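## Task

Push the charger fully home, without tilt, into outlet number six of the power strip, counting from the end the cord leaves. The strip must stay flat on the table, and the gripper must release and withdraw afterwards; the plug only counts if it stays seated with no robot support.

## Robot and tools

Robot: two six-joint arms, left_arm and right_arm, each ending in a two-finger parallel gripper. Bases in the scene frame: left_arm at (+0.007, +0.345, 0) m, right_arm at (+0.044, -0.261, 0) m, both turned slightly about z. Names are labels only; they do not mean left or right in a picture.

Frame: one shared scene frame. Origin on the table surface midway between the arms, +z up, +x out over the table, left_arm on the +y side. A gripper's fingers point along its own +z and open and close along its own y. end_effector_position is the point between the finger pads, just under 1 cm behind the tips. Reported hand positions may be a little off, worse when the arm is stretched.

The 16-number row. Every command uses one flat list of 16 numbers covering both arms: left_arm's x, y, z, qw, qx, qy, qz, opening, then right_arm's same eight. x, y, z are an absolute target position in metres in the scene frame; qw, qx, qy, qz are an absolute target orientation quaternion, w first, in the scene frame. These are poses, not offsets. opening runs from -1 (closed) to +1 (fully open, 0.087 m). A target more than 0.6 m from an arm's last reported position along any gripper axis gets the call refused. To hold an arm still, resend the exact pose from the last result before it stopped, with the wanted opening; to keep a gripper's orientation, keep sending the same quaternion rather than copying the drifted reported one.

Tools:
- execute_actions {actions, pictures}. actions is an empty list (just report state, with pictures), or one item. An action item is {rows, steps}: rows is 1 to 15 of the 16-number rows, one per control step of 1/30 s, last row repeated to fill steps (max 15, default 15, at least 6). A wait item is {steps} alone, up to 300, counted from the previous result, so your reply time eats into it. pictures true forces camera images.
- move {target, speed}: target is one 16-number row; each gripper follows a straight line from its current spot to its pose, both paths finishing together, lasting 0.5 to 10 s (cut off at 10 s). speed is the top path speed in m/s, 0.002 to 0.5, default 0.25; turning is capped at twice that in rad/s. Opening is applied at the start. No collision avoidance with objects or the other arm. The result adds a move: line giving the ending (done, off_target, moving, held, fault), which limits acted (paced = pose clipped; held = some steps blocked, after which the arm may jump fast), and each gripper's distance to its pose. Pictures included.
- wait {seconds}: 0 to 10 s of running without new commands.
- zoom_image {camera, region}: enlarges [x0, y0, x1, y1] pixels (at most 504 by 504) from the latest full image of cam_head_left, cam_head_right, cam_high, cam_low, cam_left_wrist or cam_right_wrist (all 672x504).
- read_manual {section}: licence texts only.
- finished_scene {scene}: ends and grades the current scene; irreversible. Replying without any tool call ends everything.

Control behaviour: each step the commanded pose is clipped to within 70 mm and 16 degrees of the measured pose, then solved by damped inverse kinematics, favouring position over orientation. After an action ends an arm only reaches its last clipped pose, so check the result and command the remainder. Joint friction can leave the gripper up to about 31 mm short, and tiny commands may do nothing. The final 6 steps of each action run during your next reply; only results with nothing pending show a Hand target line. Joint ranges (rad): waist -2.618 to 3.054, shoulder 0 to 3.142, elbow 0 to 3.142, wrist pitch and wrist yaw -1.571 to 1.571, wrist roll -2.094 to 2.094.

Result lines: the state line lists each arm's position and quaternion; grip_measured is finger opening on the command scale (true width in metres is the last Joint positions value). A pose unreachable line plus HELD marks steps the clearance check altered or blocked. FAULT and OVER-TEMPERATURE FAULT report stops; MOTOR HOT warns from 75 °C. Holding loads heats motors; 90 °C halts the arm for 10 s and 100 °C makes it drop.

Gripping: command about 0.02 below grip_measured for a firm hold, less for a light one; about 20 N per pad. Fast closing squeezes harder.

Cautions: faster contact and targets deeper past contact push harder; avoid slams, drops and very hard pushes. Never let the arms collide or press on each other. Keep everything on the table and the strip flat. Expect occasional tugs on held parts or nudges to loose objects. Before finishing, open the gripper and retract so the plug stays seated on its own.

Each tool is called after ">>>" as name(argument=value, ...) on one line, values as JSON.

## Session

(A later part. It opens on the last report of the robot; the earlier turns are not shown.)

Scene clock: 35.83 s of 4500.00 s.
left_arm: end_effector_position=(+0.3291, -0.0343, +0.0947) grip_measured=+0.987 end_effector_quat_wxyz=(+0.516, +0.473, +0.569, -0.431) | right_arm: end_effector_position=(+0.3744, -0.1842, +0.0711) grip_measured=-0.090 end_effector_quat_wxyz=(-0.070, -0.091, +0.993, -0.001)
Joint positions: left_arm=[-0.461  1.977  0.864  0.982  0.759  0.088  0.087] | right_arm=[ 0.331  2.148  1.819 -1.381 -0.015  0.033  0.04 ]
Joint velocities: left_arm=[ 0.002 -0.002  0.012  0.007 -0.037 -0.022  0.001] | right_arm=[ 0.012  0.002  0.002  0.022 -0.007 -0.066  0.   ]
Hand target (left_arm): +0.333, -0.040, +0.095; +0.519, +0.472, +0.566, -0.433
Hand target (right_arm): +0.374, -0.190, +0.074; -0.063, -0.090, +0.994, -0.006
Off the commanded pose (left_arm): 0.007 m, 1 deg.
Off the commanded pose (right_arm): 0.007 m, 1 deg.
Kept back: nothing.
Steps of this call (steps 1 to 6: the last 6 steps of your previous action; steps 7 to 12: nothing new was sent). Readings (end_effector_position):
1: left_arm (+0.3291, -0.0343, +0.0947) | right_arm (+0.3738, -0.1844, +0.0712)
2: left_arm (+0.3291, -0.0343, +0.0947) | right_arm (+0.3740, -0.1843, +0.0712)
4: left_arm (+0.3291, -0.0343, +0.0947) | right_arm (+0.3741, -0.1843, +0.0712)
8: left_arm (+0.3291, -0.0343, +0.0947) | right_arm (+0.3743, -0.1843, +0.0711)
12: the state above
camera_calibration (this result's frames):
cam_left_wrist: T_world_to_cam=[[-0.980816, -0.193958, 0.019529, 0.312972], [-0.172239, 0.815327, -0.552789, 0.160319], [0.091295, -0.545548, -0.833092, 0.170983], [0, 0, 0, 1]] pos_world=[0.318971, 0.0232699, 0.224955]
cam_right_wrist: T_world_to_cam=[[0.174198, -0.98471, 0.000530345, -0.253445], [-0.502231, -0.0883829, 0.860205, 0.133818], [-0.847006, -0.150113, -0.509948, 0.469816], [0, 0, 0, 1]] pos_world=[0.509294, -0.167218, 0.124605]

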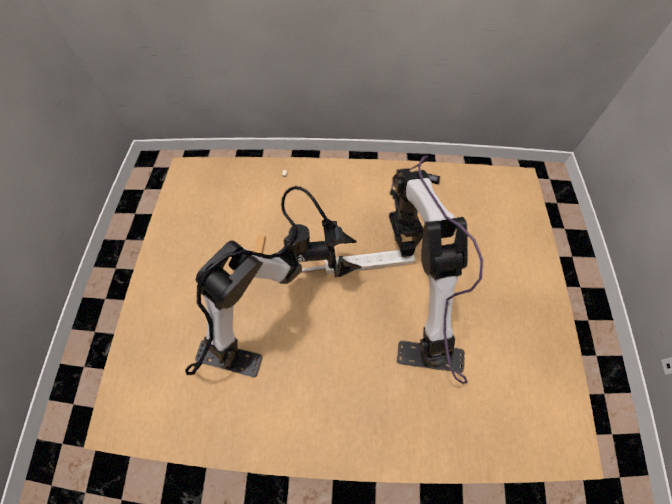

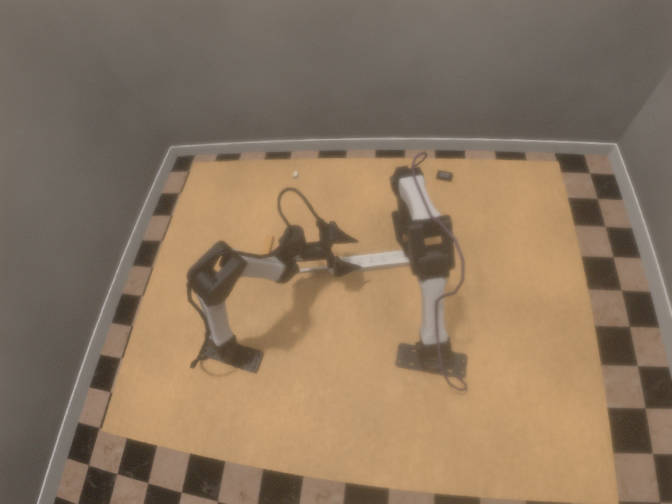

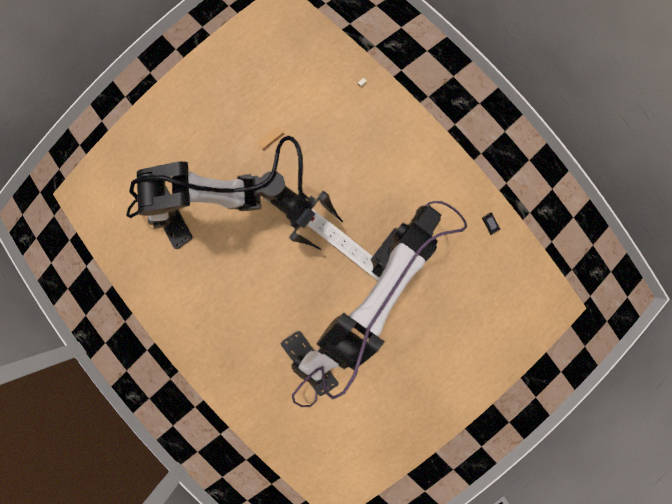

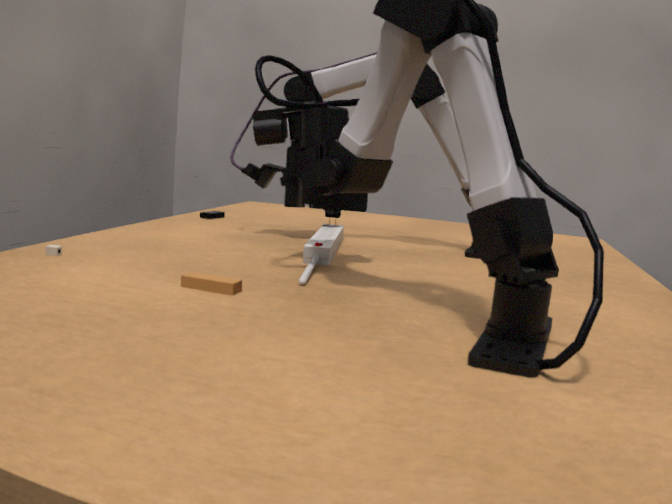

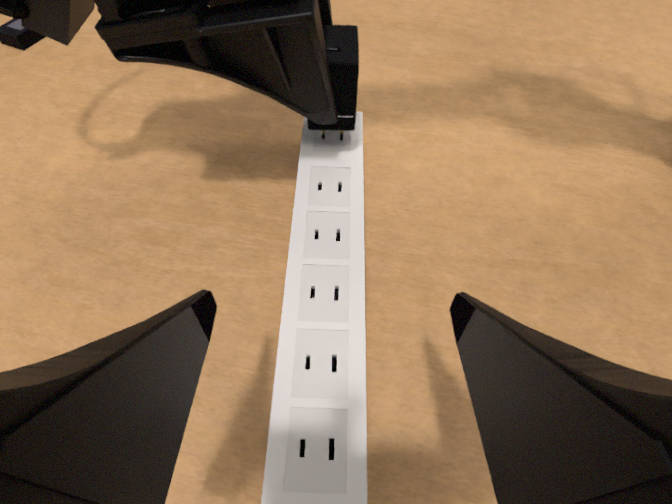

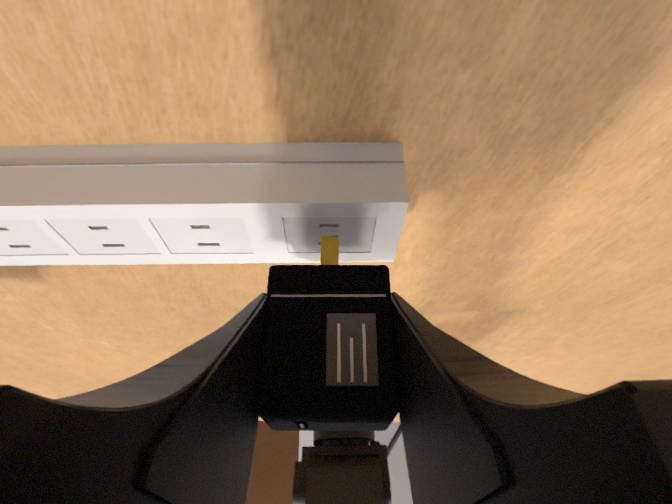

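>>> execute_actions(actions=[{"rows": [[0.333, -0.04, 0.095, 0.5187, 0.4725, 0.5660, -0.4329, 1.0, 0.3733, -0.1897, 0.0742, -0.06332, -0.08958, 0.99395, -0.00571, -0.12],[0.333, -0.04, 0.095, 0.5187, 0.4725, 0.5660, -0.4329, 1.0, 0.3733, -0.1897, 0.0739, -0.06332, -0.08958, 0.99395, -0.00571, -0.12],[0.333, -0.04, 0.095, 0.5187, 0.4725, 0.5660, -0.4329, 1.0, 0.3733, -0.1897, 0.0736, -0.06332, -0.08958, 0.99395, -0.00571, -0.12],[0.333, -0.04, 0.095, 0.5187, 0.4725, 0.5660, -0.4329, 1.0, 0.3733, -0.1897, 0.0733, -0.06332, -0.08958, 0.99395, -0.00571, -0.12],[0.333, -0.04, 0.095, 0.5187, 0.4725, 0.5660, -0.4329, 1.0, 0.3733, -0.1897, 0.0730, -0.06332, -0.08958, 0.99395, -0.00571, -0.12],[0.333, -0.04, 0.095, 0.5187, 0.4725, 0.5660, -0.4329, 1.0, 0.3733, -0.1897, 0.0727, -0.06332, -0.08958, 0.99395, -0.00571, -0.12],[0.333, -0.04, 0.095, 0.5187, 0.4725, 0.5660, -0.4329, 1.0, 0.3733, -0.1897, 0.0724, -0.06332, -0.08958, 0.99395, -0.00571, -0.12],[0.333, -0.04, 0.095, 0.5187, 0.4725, 0.5660, -0.4329, 1.0, 0.3733, -0.1897, 0.0721, -0.06332, -0.08958, 0.99395, -0.00571, -0.12],[0.333, -0.04, 0.095, 0.5187, 0.4725, 0.5660, -0.4329, 1.0, 0.3733, -0.1897, 0.0718, -0.06332, -0.08958, 0.99395, -0.00571, -0.12],[0.333, -0.04, 0.095, 0.5187, 0.4725, 0.5660, -0.4329, 1.0, 0.3733, -0.1897, 0.0715, -0.06332, -0.08958, 0.99395, -0.00571, -0.12]], "steps": 12}])

>>> execute_actions(actions=[{"steps": 14}], pictures=true)

>>> zoom_image(camera="cam_left_wrist", region=[300, 105, 370, 155])

>>> zoom_image(camera="cam_right_wrist", region=[280, 190, 400, 280])

Scene clock: 36.93 s of 4500.00 s.
left_arm: end_effector_position=(+0.3291, -0.0343, +0.0947) grip_measured=+0.987 end_effector_quat_wxyz=(+0.516, +0.473, +0.569, -0.431) | right_arm: end_effector_position=(+0.3744, -0.1842, +0.0700) grip_measured=-0.090 end_effector_quat_wxyz=(-0.070, -0.091, +0.993, -0.001)
Joint positions: left_arm=[-0.461  1.977  0.864  0.982  0.759  0.088  0.087] | right_arm=[ 0.331  2.148  1.815 -1.377 -0.015  0.033  0.04 ]
Joint velocities: left_arm=[ 0.007  0.007 -0.017  0.022  0.022 -0.022 -0.   ] | right_arm=[-0.007 -0.002 -0.09   0.022 -0.007 -0.037  0.001]
Steps of this call (steps 1 to 27: nothing new was sent; steps 28 to 33: the first 6 steps of this action). Readings (end_effector_position):
28: left_arm (+0.3291, -0.0343, +0.0947) | right_arm (+0.3745, -0.1842, +0.0710)
29: left_arm (+0.3291, -0.0343, +0.0947) | right_arm (+0.3745, -0.1842, +0.0710)
31: left_arm (+0.3291, -0.0343, +0.0947) | right_arm (+0.3748, -0.1841, +0.0709)
33: the state above

Scene clock: 37.40 s of 4500.00 s.
left_arm: end_effector_position=(+0.3291, -0.0343, +0.0947) grip_measured=+0.987 end_effector_quat_wxyz=(+0.516, +0.473, +0.569, -0.431) | right_arm: end_effector_position=(+0.3731, -0.1845, +0.0675) grip_measured=-0.090 end_effector_quat_wxyz=(-0.072, -0.091, +0.993, -0.002)
Joint positions: left_arm=[-0.461  1.977  0.864  0.982  0.759  0.088  0.087] | right_arm=[ 0.331  2.148  1.804 -1.37  -0.015  0.033  0.04 ]
Joint velocities: left_arm=[ 0.002 -0.007 -0.017 -0.007 -0.066 -0.051  0.001] | right_arm=[ 0.007 -0.007  0.017  0.022 -0.051 -0.007  0.   ]
Hand target (left_arm): +0.333, -0.040, +0.095; +0.519, +0.473, +0.566, -0.433
Hand target (right_arm): +0.373, -0.190, +0.071; -0.064, -0.090, +0.994, -0.006
Off the commanded pose (left_arm): 0.007 m, 1 deg.
Off the commanded pose (right_arm): 0.007 m, 1 deg.
Kept back: nothing.
Steps of this call (steps 1 to 6: the last 6 steps of your previous action; steps 7 to 14: nothing new was sent). Readings (end_effector_position):
1: left_arm (+0.3291, -0.0343, +0.0947) | right_arm (+0.3738, -0.1843, +0.0694)
2: left_arm (+0.3291, -0.0343, +0.0947) | right_arm (+0.3732, -0.1845, +0.0688)
4: left_arm (+0.3291, -0.0343, +0.0947) | right_arm (+0.3725, -0.1846, +0.0681)
8: left_arm (+0.3291, -0.0343, +0.0947) | right_arm (+0.3727, -0.1846, +0.0677)
14: the state above
camera_calibration (this result's frames):
cam_left_wrist: T_world_to_cam=[[-0.980816, -0.193958, 0.019529, 0.312972], [-0.172239, 0.815327, -0.552789, 0.160319], [0.091295, -0.545548, -0.833092, 0.170983], [0, 0, 0, 1]] pos_world=[0.318971, 0.0232699, 0.224955]
cam_right_wrist: T_world_to_cam=[[0.174201, -0.98471, 0.000691858, -0.25351], [-0.499023, -0.0876742, 0.862142, 0.135009], [-0.848899, -0.150531, -0.506666, 0.467309], [0, 0, 0, 1]] pos_world=[0.508233, -0.167452, 0.120549]

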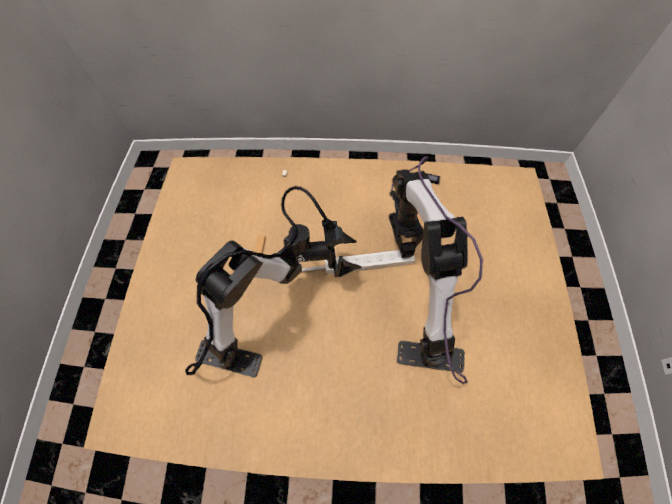

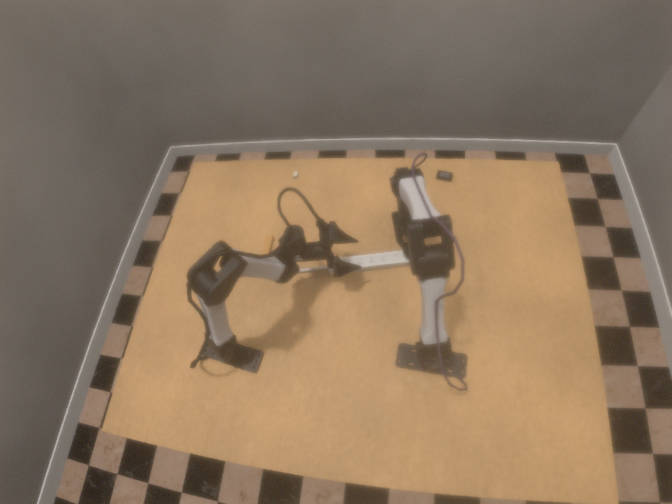

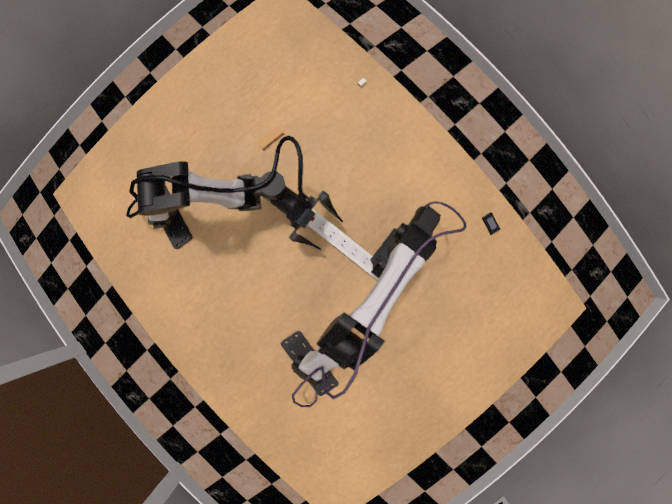

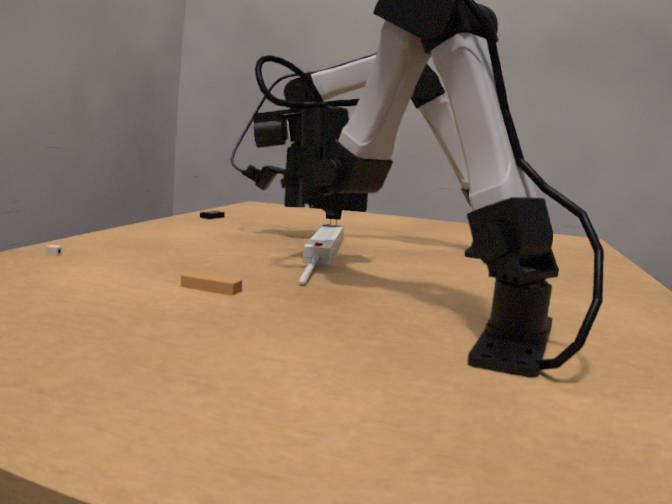

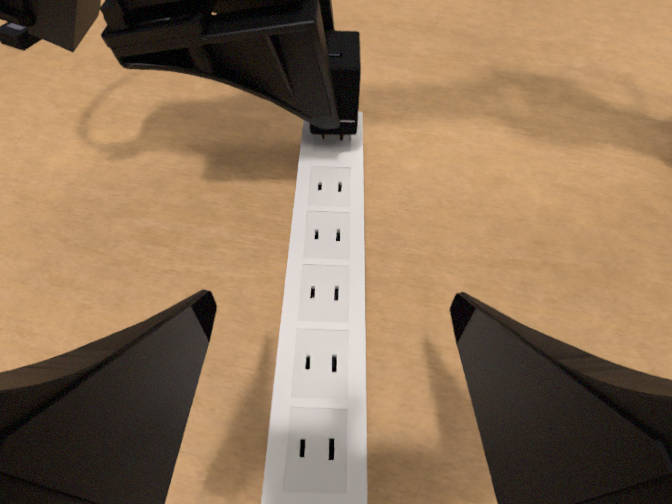

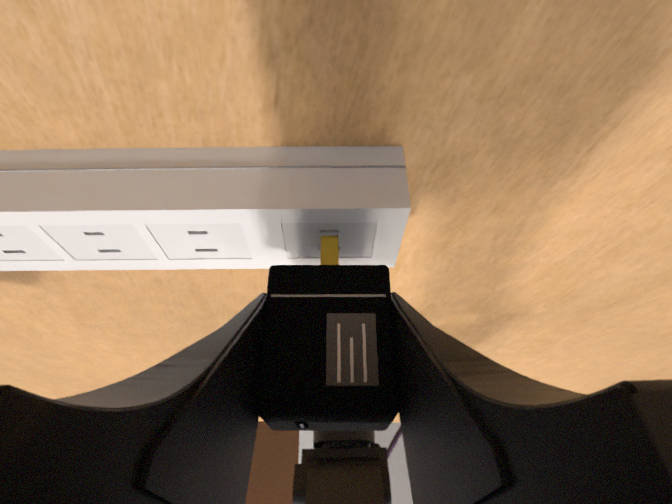

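Region (300, 105, 370, 155) of cam_left_wrist's 672x504 image, scaled by 7.200, with more detail than that image has; it fills the top 360 rows of this view, and the rest is white.

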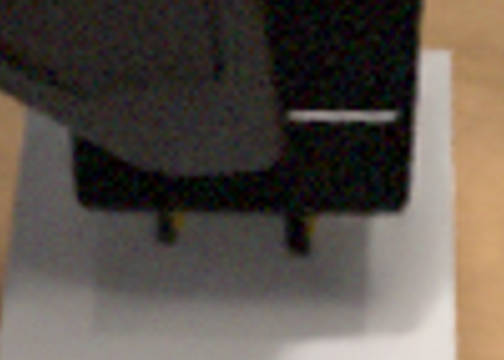

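Region (280, 190, 400, 280) of cam_right_wrist's 672x504 image, scaled by 4.200, with more detail than that image has; it fills the top 378 rows of this view, and the rest is white.

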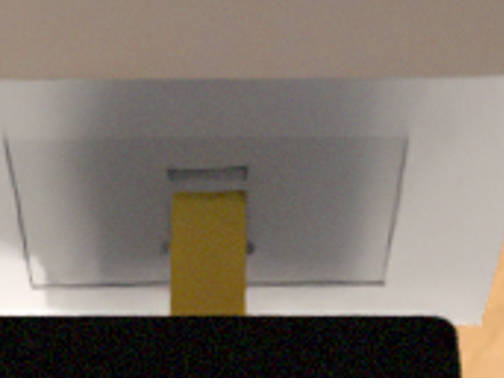

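>>> execute_actions(actions=[{"rows": [[0.333, -0.04, 0.095, 0.5187, 0.4725, 0.5660, -0.4329, 1.0, 0.37424, -0.1895, 0.0712, -0.06132, -0.08959, 0.99407, -0.00553, -0.12]], "steps": 8}])

>>> execute_actions(actions=[{"steps": 16}], pictures=true)

>>> zoom_image(camera="cam_left_wrist", region=[300, 105, 370, 155])

>>> zoom_image(camera="cam_right_wrist", region=[280, 190, 400, 280])

Scene clock: 38.87 s of 4500.00 s.
left_arm: end_effector_position=(+0.3291, -0.0343, +0.0947) grip_measured=+0.987 end_effector_quat_wxyz=(+0.516, +0.473, +0.569, -0.431) | right_arm: end_effector_position=(+0.3734, -0.1845, +0.0674) grip_measured=-0.090 end_effector_quat_wxyz=(-0.071, -0.091, +0.993, -0.002)
Joint positions: left_arm=[-0.461  1.977  0.864  0.982  0.759  0.088  0.087] | right_arm=[ 0.331  2.148  1.804 -1.369 -0.015  0.033  0.04 ]
Joint velocities: left_arm=[-0.007 -0.007 -0.007  0.037 -0.037 -0.007  0.001] | right_arm=[-0.012  0.002  0.002  0.081 -0.066 -0.066 -0.   ]
Steps of this call (steps 1 to 42: nothing new was sent; steps 43 to 44: the first 2 steps of this action). Readings (end_effector_position):
43: left_arm (+0.3291, -0.0343, +0.0947) | right_arm (+0.3733, -0.1845, +0.0675)
44: the state above

Scene clock: 39.40 s of 4500.00 s.
left_arm: end_effector_position=(+0.3291, -0.0343, +0.0947) grip_measured=+0.987 end_effector_quat_wxyz=(+0.516, +0.473, +0.569, -0.431) | right_arm: end_effector_position=(+0.3741, -0.1843, +0.0672) grip_measured=-0.090 end_effector_quat_wxyz=(-0.070, -0.091, +0.993, -0.001)
Joint positions: left_arm=[-0.461  1.977  0.864  0.982  0.759  0.088  0.087] | right_arm=[ 0.331  2.148  1.804 -1.366 -0.015  0.033  0.04 ]
Joint velocities: left_arm=[-0.012  0.012  0.007  0.051  0.007  0.081  0.   ] | right_arm=[-0.007  0.007 -0.002 -0.022  0.037 -0.022 -0.001]
Hand target (left_arm): +0.333, -0.040, +0.095; +0.519, +0.473, +0.566, -0.433
Hand target (right_arm): +0.374, -0.189, +0.071; -0.062, -0.090, +0.994, -0.006
Off the commanded pose (left_arm): 0.007 m, 1 deg.
Off the commanded pose (right_arm): 0.007 m, 1 deg.
Kept back: nothing.
Steps of this call (steps 1 to 6: the last 6 steps of your previous action; steps 7 to 16: nothing new was sent). Readings (end_effector_position):
1: left_arm (+0.3291, -0.0343, +0.0947) | right_arm (+0.3736, -0.1844, +0.0674)
2: left_arm (+0.3291, -0.0343, +0.0947) | right_arm (+0.3737, -0.1844, +0.0673)
4: left_arm (+0.3291, -0.0343, +0.0947) | right_arm (+0.3739, -0.1843, +0.0673)
8: left_arm (+0.3291, -0.0343, +0.0947) | right_arm (+0.3740, -0.1843, +0.0672)
16: the state above
camera_calibration (this result's frames):
cam_left_wrist: T_world_to_cam=[[-0.980816, -0.193958, 0.019529, 0.312972], [-0.172239, 0.815327, -0.552789, 0.160319], [0.091295, -0.545548, -0.833092, 0.170983], [0, 0, 0, 1]] pos_world=[0.318971, 0.0232699, 0.224955]
cam_right_wrist: T_world_to_cam=[[0.174198, -0.98471, 0.000514194, -0.253454], [-0.502551, -0.0884537, 0.860011, 0.137116], [-0.846816, -0.150071, -0.510276, 0.467567], [0, 0, 0, 1]] pos_world=[0.509002, -0.167282, 0.120797]

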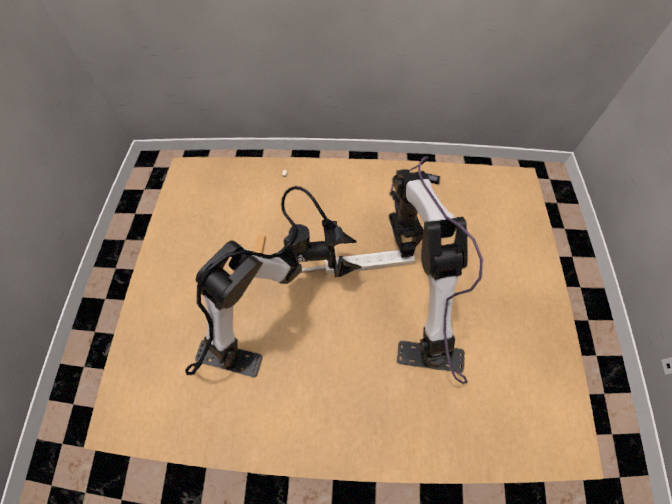

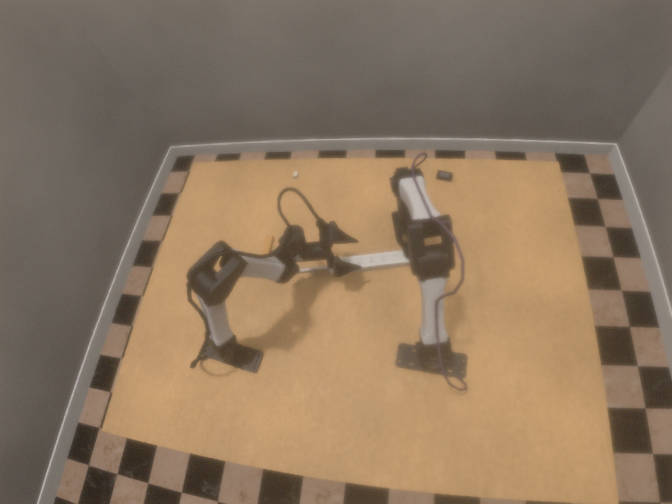

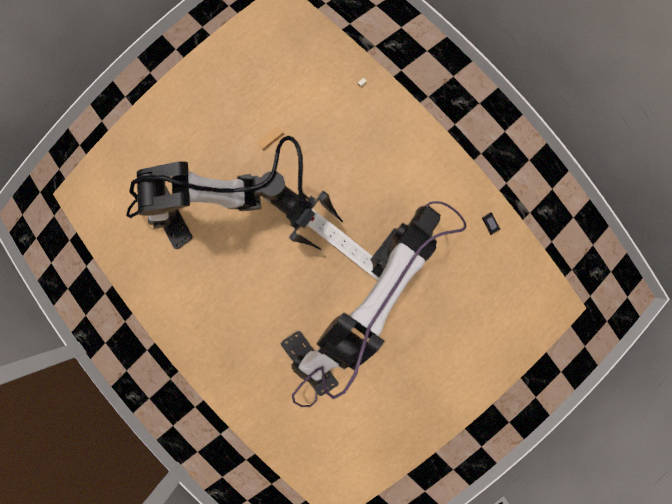

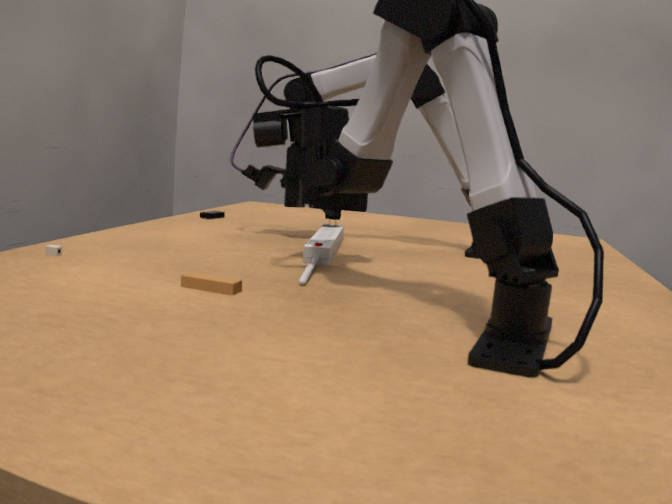

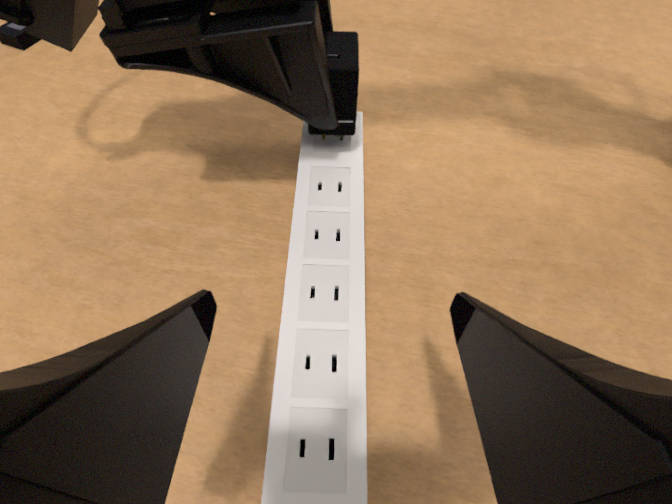

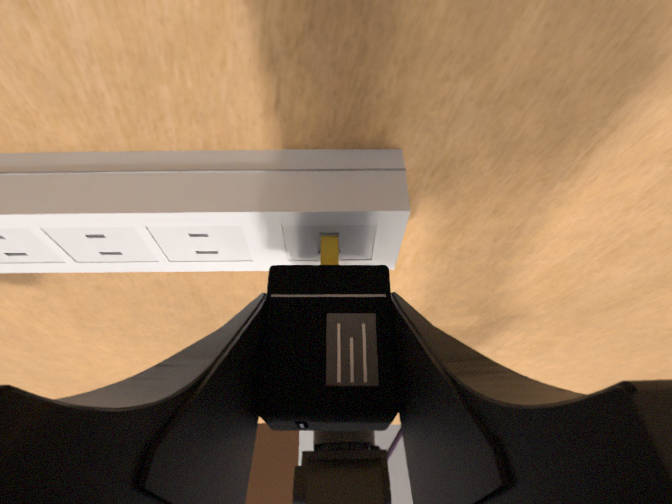

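Region (300, 105, 370, 155) of cam_left_wrist's 672x504 image, scaled by 7.200, with more detail than that image has; it fills the top 360 rows of this view, and the rest is white.

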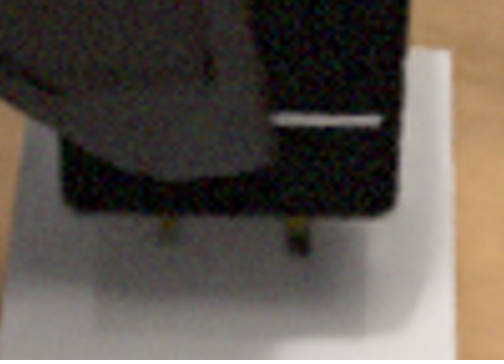

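Region (280, 190, 400, 280) of cam_right_wrist's 672x504 image, scaled by 4.200, with more detail than that image has; it fills the top 378 rows of this view, and the rest is white.

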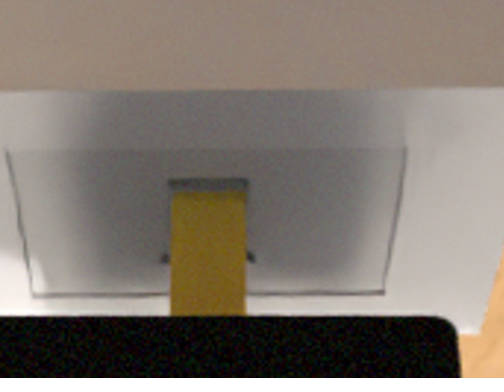

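>>> execute_actions(actions=[{"rows": [[0.333, -0.04, 0.095, 0.5187, 0.4725, 0.5660, -0.4329, 1.0, 0.37417, -0.18952, 0.07072, -0.06207, -0.08958, 0.99402, -0.00559, -0.12],[0.333, -0.04, 0.095, 0.5187, 0.4725, 0.5660, -0.4329, 1.0, 0.37411, -0.18953, 0.07025, -0.06281, -0.08958, 0.99398, -0.00566, -0.12],[0.333, -0.04, 0.095, 0.5187, 0.4725, 0.5660, -0.4329, 1.0, 0.37404, -0.18955, 0.06977, -0.06356, -0.08958, 0.99393, -0.00573, -0.12],[0.333, -0.04, 0.095, 0.5187, 0.4725, 0.5660, -0.4329, 1.0, 0.37397, -0.18956, 0.06929, -0.06430, -0.08957, 0.99388, -0.00580, -0.12],[0.333, -0.04, 0.095, 0.5187, 0.4725, 0.5660, -0.4329, 1.0, 0.37390, -0.18958, 0.06881, -0.06505, -0.08957, 0.99383, -0.00586, -0.12],[0.333, -0.04, 0.095, 0.5187, 0.4725, 0.5660, -0.4329, 1.0, 0.37384, -0.18959, 0.06834, -0.06579, -0.08956, 0.99378, -0.00593, -0.12],[0.333, -0.04, 0.095, 0.5187, 0.4725, 0.5660, -0.4329, 1.0, 0.37377, -0.18961, 0.06786, -0.06654, -0.08956, 0.99373, -0.00600, -0.12],[0.333, -0.04, 0.095, 0.5187, 0.4725, 0.5660, -0.4329, 1.0, 0.37370, -0.18962, 0.06738, -0.06729, -0.08955, 0.99368, -0.00606, -0.12],[0.333, -0.04, 0.095, 0.5187, 0.4725, 0.5660, -0.4329, 1.0, 0.37364, -0.18964, 0.06691, -0.06803, -0.08955, 0.99363, -0.00613, -0.12],[0.333, -0.04, 0.095, 0.5187, 0.4725, 0.5660, -0.4329, 1.0, 0.37357, -0.18966, 0.06643, -0.06878, -0.08955, 0.99358, -0.00620, -0.12]], "steps": 12}])

>>> execute_actions(actions=[{"steps": 12}])

Scene clock: 40.50 s of 4500.00 s.
left_arm: end_effector_position=(+0.3291, -0.0343, +0.0947) grip_measured=+0.987 end_effector_quat_wxyz=(+0.516, +0.473, +0.569, -0.431) | right_arm: end_effector_position=(+0.3742, -0.1843, +0.0672) grip_measured=-0.090 end_effector_quat_wxyz=(-0.070, -0.091, +0.993, -0.001)
Joint positions: left_arm=[-0.461  1.977  0.864  0.982  0.759  0.088  0.087] | right_arm=[ 0.331  2.148  1.804 -1.365 -0.015  0.033  0.04 ]
Joint velocities: left_arm=[-0.012  0.007 -0.022 -0.037  0.037 -0.007 -0.001] | right_arm=[ 0.007  0.017  0.007  0.081 -0.022  0.007  0.   ]
Steps of this call (steps 1 to 27: nothing new was sent; steps 28 to 33: the first 6 steps of this action). Readings (end_effector_position):
28: left_arm (+0.3291, -0.0343, +0.0947) | right_arm (+0.3741, -0.1843, +0.0672)
29: left_arm (+0.3291, -0.0343, +0.0947) | right_arm (+0.3742, -0.1843, +0.0672)
31: left_arm (+0.3291, -0.0343, +0.0947) | right_arm (+0.3742, -0.1843, +0.0672)
33: the state above

Scene clock: 40.90 s of 4500.00 s.
left_arm: end_effector_position=(+0.3291, -0.0343, +0.0947) grip_measured=+0.987 end_effector_quat_wxyz=(+0.516, +0.473, +0.569, -0.431) | right_arm: end_effector_position=(+0.3742, -0.1843, +0.0672) grip_measured=-0.090 end_effector_quat_wxyz=(-0.070, -0.091, +0.993, -0.001)
Joint positions: left_arm=[-0.461  1.977  0.864  0.982  0.759  0.088  0.087] | right_arm=[ 0.331  2.148  1.804 -1.365 -0.015  0.033  0.04 ]
Joint velocities: left_arm=[-0.007  0.012  0.007 -0.066  0.022 -0.022  0.   ] | right_arm=[ 0.002 -0.017  0.007  0.022  0.051 -0.037  0.   ]
Hand target (left_arm): +0.333, -0.040, +0.095; +0.519, +0.473, +0.566, -0.433
Hand target (right_arm): +0.374, -0.190, +0.066; -0.069, -0.090, +0.994, -0.006
Off the commanded pose (left_arm): 0.007 m, 1 deg.
Off the commanded pose (right_arm): 0.005 m, 1 deg.
Kept back: nothing.
Steps of this call (steps 1 to 6: the last 6 steps of your previous action; steps 7 to 12: nothing new was sent). Readings (end_effector_position):
1: left_arm (+0.3291, -0.0343, +0.0947) | right_arm (+0.3742, -0.1843, +0.0672)
2: left_arm (+0.3291, -0.0343, +0.0947) | right_arm (+0.3742, -0.1843, +0.0672)
4: left_arm (+0.3291, -0.0343, +0.0947) | right_arm (+0.3742, -0.1843, +0.0672)
8: left_arm (+0.3291, -0.0343, +0.0947) | right_arm (+0.3742, -0.1843, +0.0672)
12: the state above

>>> execute_actions(actions=[{"rows": [[0.333, -0.04, 0.095, 0.5187, 0.4725, 0.5660, -0.4329, 1.0, 0.37350, -0.18967, 0.06595, -0.06952, -0.08954, 0.99353, -0.00627, -0.12],[0.333, -0.04, 0.095, 0.5187, 0.4725, 0.5660, -0.4329, 1.0, 0.37343, -0.18969, 0.06548, -0.07027, -0.08954, 0.99348, -0.00633, -0.12],[0.333, -0.04, 0.095, 0.5187, 0.4725, 0.5660, -0.4329, 1.0, 0.37337, -0.18970, 0.06500, -0.07101, -0.08953, 0.99342, -0.00640, -0.12],[0.333, -0.04, 0.095, 0.5187, 0.4725, 0.5660, -0.4329, 1.0, 0.37330, -0.18972, 0.06452, -0.07176, -0.08953, 0.99337, -0.00647, -0.12],[0.333, -0.04, 0.095, 0.5187, 0.4725, 0.5660, -0.4329, 1.0, 0.37323, -0.18973, 0.06404, -0.07250, -0.08952, 0.99332, -0.00653, -0.12],[0.333, -0.04, 0.095, 0.5187, 0.4725, 0.5660, -0.4329, 1.0, 0.37316, -0.18975, 0.06357, -0.07325, -0.08952, 0.99326, -0.00660, -0.12],[0.333, -0.04, 0.095, 0.5187, 0.4725, 0.5660, -0.4329, 1.0, 0.37309, -0.18977, 0.06309, -0.07399, -0.08951, 0.99321, -0.00667, -0.12],[0.333, -0.04, 0.095, 0.5187, 0.4725, 0.5660, -0.4329, 1.0, 0.37302, -0.18978, 0.06261, -0.07474, -0.08951, 0.99315, -0.00674, -0.12],[0.333, -0.04, 0.095, 0.5187, 0.4725, 0.5660, -0.4329, 1.0, 0.37295, -0.18980, 0.06214, -0.07548, -0.08950, 0.99310, -0.00680, -0.12],[0.333, -0.04, 0.095, 0.5187, 0.4725, 0.5660, -0.4329, 1.0, 0.37288, -0.18981, 0.06166, -0.07623, -0.08950, 0.99304, -0.00687, -0.12]], "steps": 12}])

>>> execute_actions(actions=[{"steps": 12}])

Scene clock: 43.00 s of 4500.00 s.
left_arm: end_effector_position=(+0.3291, -0.0343, +0.0947) grip_measured=+0.987 end_effector_quat_wxyz=(+0.516, +0.473, +0.569, -0.431) | right_arm: end_effector_position=(+0.3742, -0.1843, +0.0672) grip_measured=-0.090 end_effector_quat_wxyz=(-0.070, -0.091, +0.993, -0.001)
Joint positions: left_arm=[-0.461  1.977  0.864  0.982  0.759  0.088  0.087] | right_arm=[ 0.331  2.148  1.804 -1.365 -0.015  0.033  0.04 ]
Joint velocities: left_arm=[-0.002  0.007 -0.002 -0.007 -0.022  0.007 -0.001] | right_arm=[-0.007  0.017  0.002  0.095 -0.037  0.051 -0.   ]
Steps of this call (steps 1 to 57: nothing new was sent; steps 58 to 63: the first 6 steps of this action). Readings (end_effector_position):
58: left_arm (+0.3291, -0.0343, +0.0947) | right_arm (+0.3742, -0.1843, +0.0672)
59: left_arm (+0.3291, -0.0343, +0.0947) | right_arm (+0.3742, -0.1843, +0.0672)
61: left_arm (+0.3291, -0.0343, +0.0947) | right_arm (+0.3742, -0.1843, +0.0672)
63: the state above

Scene clock: 43.40 s of 4500.00 s.
left_arm: end_effector_position=(+0.3291, -0.0343, +0.0947) grip_measured=+0.987 end_effector_quat_wxyz=(+0.516, +0.473, +0.569, -0.431) | right_arm: end_effector_position=(+0.3742, -0.1843, +0.0672) grip_measured=-0.090 end_effector_quat_wxyz=(-0.070, -0.091, +0.993, -0.001)
Joint positions: left_arm=[-0.461  1.977  0.864  0.982  0.759  0.088  0.087] | right_arm=[ 0.331  2.148  1.804 -1.365 -0.015  0.033  0.04 ]
Joint velocities: left_arm=[-0.002  0.002 -0.007 -0.022 -0.022 -0.051  0.   ] | right_arm=[ 0.017  0.007  0.002 -0.022 -0.051 -0.022 -0.001]
Hand target (left_arm): +0.333, -0.040, +0.095; +0.519, +0.473, +0.566, -0.433
Hand target (right_arm): +0.373, -0.190, +0.062; -0.076, -0.089, +0.993, -0.007
Off the commanded pose (left_arm): 0.007 m, 1 deg.
Off the commanded pose (right_arm): 0.008 m, 1 deg.
Kept back: nothing.
Steps of this call (steps 1 to 6: the last 6 steps of your previous action; steps 7 to 12: nothing new was sent). Readings (end_effector_position):
1: left_arm (+0.3291, -0.0343, +0.0947) | right_arm (+0.3742, -0.1843, +0.0672)
2: left_arm (+0.3291, -0.0343, +0.0947) | right_arm (+0.3742, -0.1843, +0.0672)
4: left_arm (+0.3291, -0.0343, +0.0947) | right_arm (+0.3742, -0.1843, +0.0672)
8: left_arm (+0.3291, -0.0343, +0.0947) | right_arm (+0.3742, -0.1843, +0.0672)
12: the state above

>>> execute_actions(actions=[{"rows": [[0.333, -0.04, 0.095, 0.5187, 0.4725, 0.5660, -0.4329, 1.0, 0.37279, -0.18984, 0.06118, -0.07698, -0.08949, 0.99298, -0.00694, -0.12],[0.333, -0.04, 0.095, 0.5187, 0.4725, 0.5660, -0.4329, 1.0, 0.37271, -0.18986, 0.06071, -0.07772, -0.08949, 0.99292, -0.00700, -0.12],[0.333, -0.04, 0.095, 0.5187, 0.4725, 0.5660, -0.4329, 1.0, 0.37263, -0.18987, 0.06023, -0.07847, -0.08948, 0.99286, -0.00707, -0.12],[0.333, -0.04, 0.095, 0.5187, 0.4725, 0.5660, -0.4329, 1.0, 0.37256, -0.18989, 0.05975, -0.07921, -0.08948, 0.99280, -0.00714, -0.12],[0.333, -0.04, 0.095, 0.5187, 0.4725, 0.5660, -0.4329, 1.0, 0.37248, -0.18991, 0.05928, -0.07996, -0.08947, 0.99274, -0.00721, -0.12],[0.333, -0.04, 0.095, 0.5187, 0.4725, 0.5660, -0.4329, 1.0, 0.37240, -0.18993, 0.05880, -0.08070, -0.08947, 0.99268, -0.00727, -0.12],[0.333, -0.04, 0.095, 0.5187, 0.4725, 0.5660, -0.4329, 1.0, 0.37232, -0.18995, 0.05832, -0.08145, -0.08946, 0.99262, -0.00734, -0.12],[0.333, -0.04, 0.095, 0.5187, 0.4725, 0.5660, -0.4329, 1.0, 0.37224, -0.18997, 0.05784, -0.08219, -0.08945, 0.99256, -0.00741, -0.12],[0.333, -0.04, 0.095, 0.5187, 0.4725, 0.5660, -0.4329, 1.0, 0.37215, -0.18999, 0.05737, -0.08294, -0.08945, 0.99250, -0.00748, -0.12],[0.333, -0.04, 0.095, 0.5187, 0.4725, 0.5660, -0.4329, 1.0, 0.37207, -0.19000, 0.05689, -0.08369, -0.08944, 0.99244, -0.00754, -0.12]], "steps": 12}])

>>> execute_actions(actions=[{"steps": 12}], pictures=true)

>>> zoom_image(camera="cam_right_wrist", region=[280, 190, 400, 280])

Scene clock: 44.30 s of 4500.00 s.
left_arm: end_effector_position=(+0.3291, -0.0343, +0.0947) grip_measured=+0.987 end_effector_quat_wxyz=(+0.516, +0.473, +0.569, -0.431) | right_arm: end_effector_position=(+0.3741, -0.1843, +0.0659) grip_measured=-0.090 end_effector_quat_wxyz=(-0.071, -0.091, +0.993, -0.002)
Joint positions: left_arm=[-0.461  1.977  0.864  0.982  0.759  0.088  0.087] | right_arm=[ 0.331  2.152  1.804 -1.365 -0.015  0.033  0.04 ]
Joint velocities: left_arm=[-0.017 -0.012  0.002 -0.037 -0.007  0.081 -0.   ] | right_arm=[ 0.017  0.081 -0.002 -0.007 -0.037 -0.051  0.   ]
Steps of this call (steps 1 to 21: nothing new was sent; steps 22 to 27: the first 6 steps of this action). Readings (end_effector_position):
22: left_arm (+0.3291, -0.0343, +0.0947) | right_arm (+0.3742, -0.1843, +0.0672)
23: left_arm (+0.3291, -0.0343, +0.0947) | right_arm (+0.3742, -0.1843, +0.0672)
25: left_arm (+0.3291, -0.0343, +0.0947) | right_arm (+0.3742, -0.1843, +0.0669)
27: the state above

Scene clock: 44.70 s of 4500.00 s.
left_arm: end_effector_position=(+0.3291, -0.0343, +0.0947) grip_measured=+0.987 end_effector_quat_wxyz=(+0.516, +0.473, +0.569, -0.431) | right_arm: end_effector_position=(+0.3741, -0.1843, +0.0607) grip_measured=-0.090 end_effector_quat_wxyz=(-0.077, -0.091, +0.993, -0.002)
Joint positions: left_arm=[-0.461  1.977  0.864  0.982  0.759  0.088  0.087] | right_arm=[ 0.331  2.168  1.804 -1.361 -0.015  0.033  0.04 ]
Joint velocities: left_arm=[ 0.002  0.002 -0.002 -0.037 -0.037 -0.022 -0.   ] | right_arm=[-0.012 -0.017 -0.002 -0.022  0.007 -0.022 -0.   ]
Hand target (left_arm): +0.333, -0.040, +0.095; +0.519, +0.473, +0.566, -0.433
Hand target (right_arm): +0.372, -0.190, +0.057; -0.084, -0.089, +0.992, -0.008
Off the commanded pose (left_arm): 0.007 m, 1 deg.
Off the commanded pose (right_arm): 0.007 m, 1 deg.
Kept back: nothing.
Steps of this call (steps 1 to 6: the last 6 steps of your previous action; steps 7 to 12: nothing new was sent). Readings (end_effector_position):
1: left_arm (+0.3291, -0.0343, +0.0947) | right_arm (+0.3740, -0.1843, +0.0652)
2: left_arm (+0.3291, -0.0343, +0.0947) | right_arm (+0.3739, -0.1843, +0.0642)
4: left_arm (+0.3291, -0.0343, +0.0947) | right_arm (+0.3740, -0.1843, +0.0624)
8: left_arm (+0.3291, -0.0343, +0.0947) | right_arm (+0.3741, -0.1843, +0.0607)
12: the state above
camera_calibration (this result's frames):
cam_left_wrist: T_world_to_cam=[[-0.980816, -0.193958, 0.019529, 0.312972], [-0.172239, 0.815327, -0.552789, 0.160319], [0.091295, -0.545548, -0.833092, 0.170983], [0, 0, 0, 1]] pos_world=[0.318971, 0.0232699, 0.224955]
cam_right_wrist: T_world_to_cam=[[0.174211, -0.984708, 0.00116018, -0.253492], [-0.48968, -0.0856099, 0.867689, 0.138004], [-0.854321, -0.151729, -0.497106, 0.465974], [0, 0, 0, 1]] pos_world=[0.50983, -0.167099, 0.112188]

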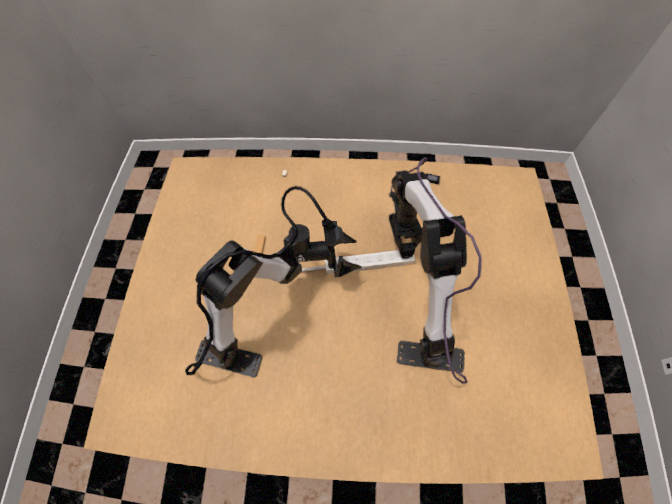

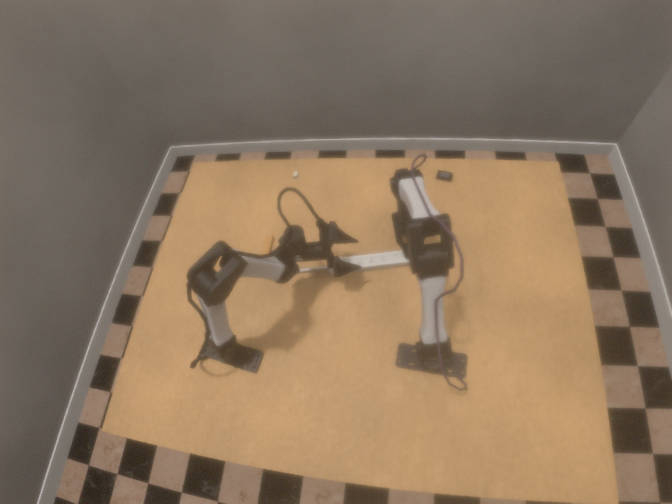

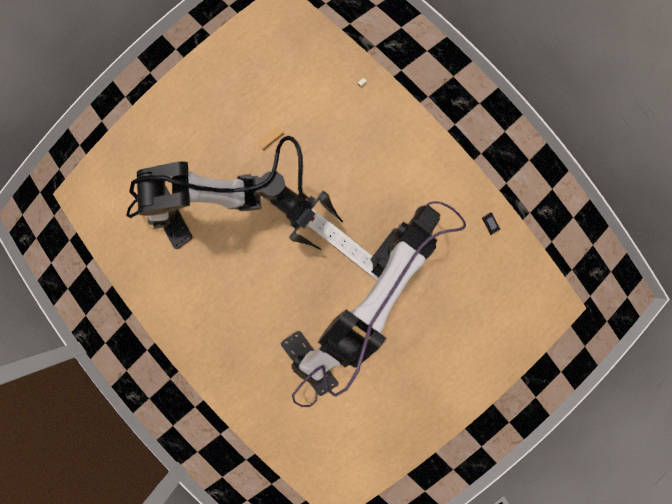

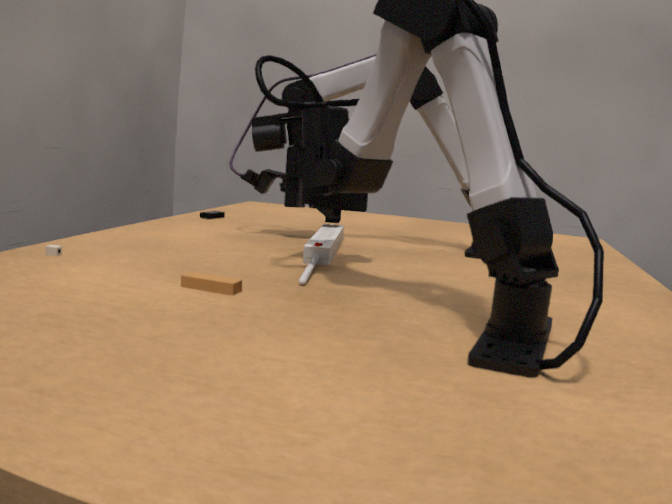

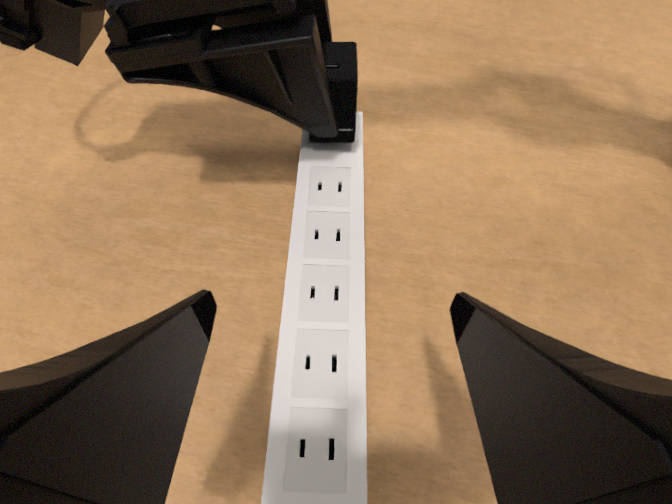

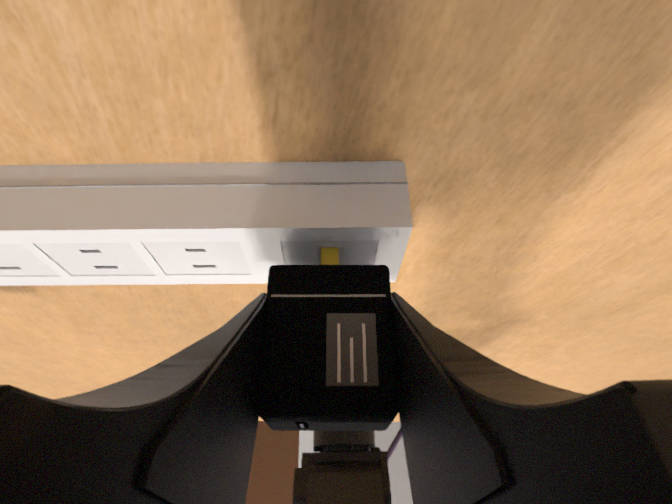

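Region (280, 190, 400, 280) of cam_right_wrist's 672x504 image, scaled by 4.200, with more detail than that image has; it fills the top 378 rows of this view, and the rest is white.

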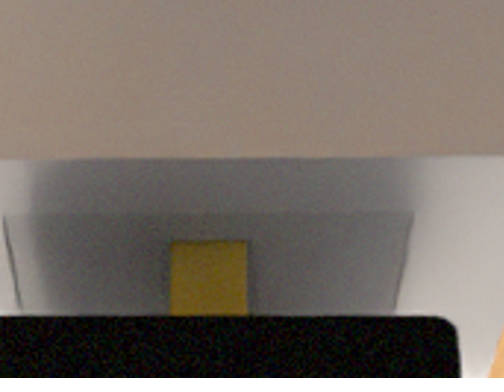

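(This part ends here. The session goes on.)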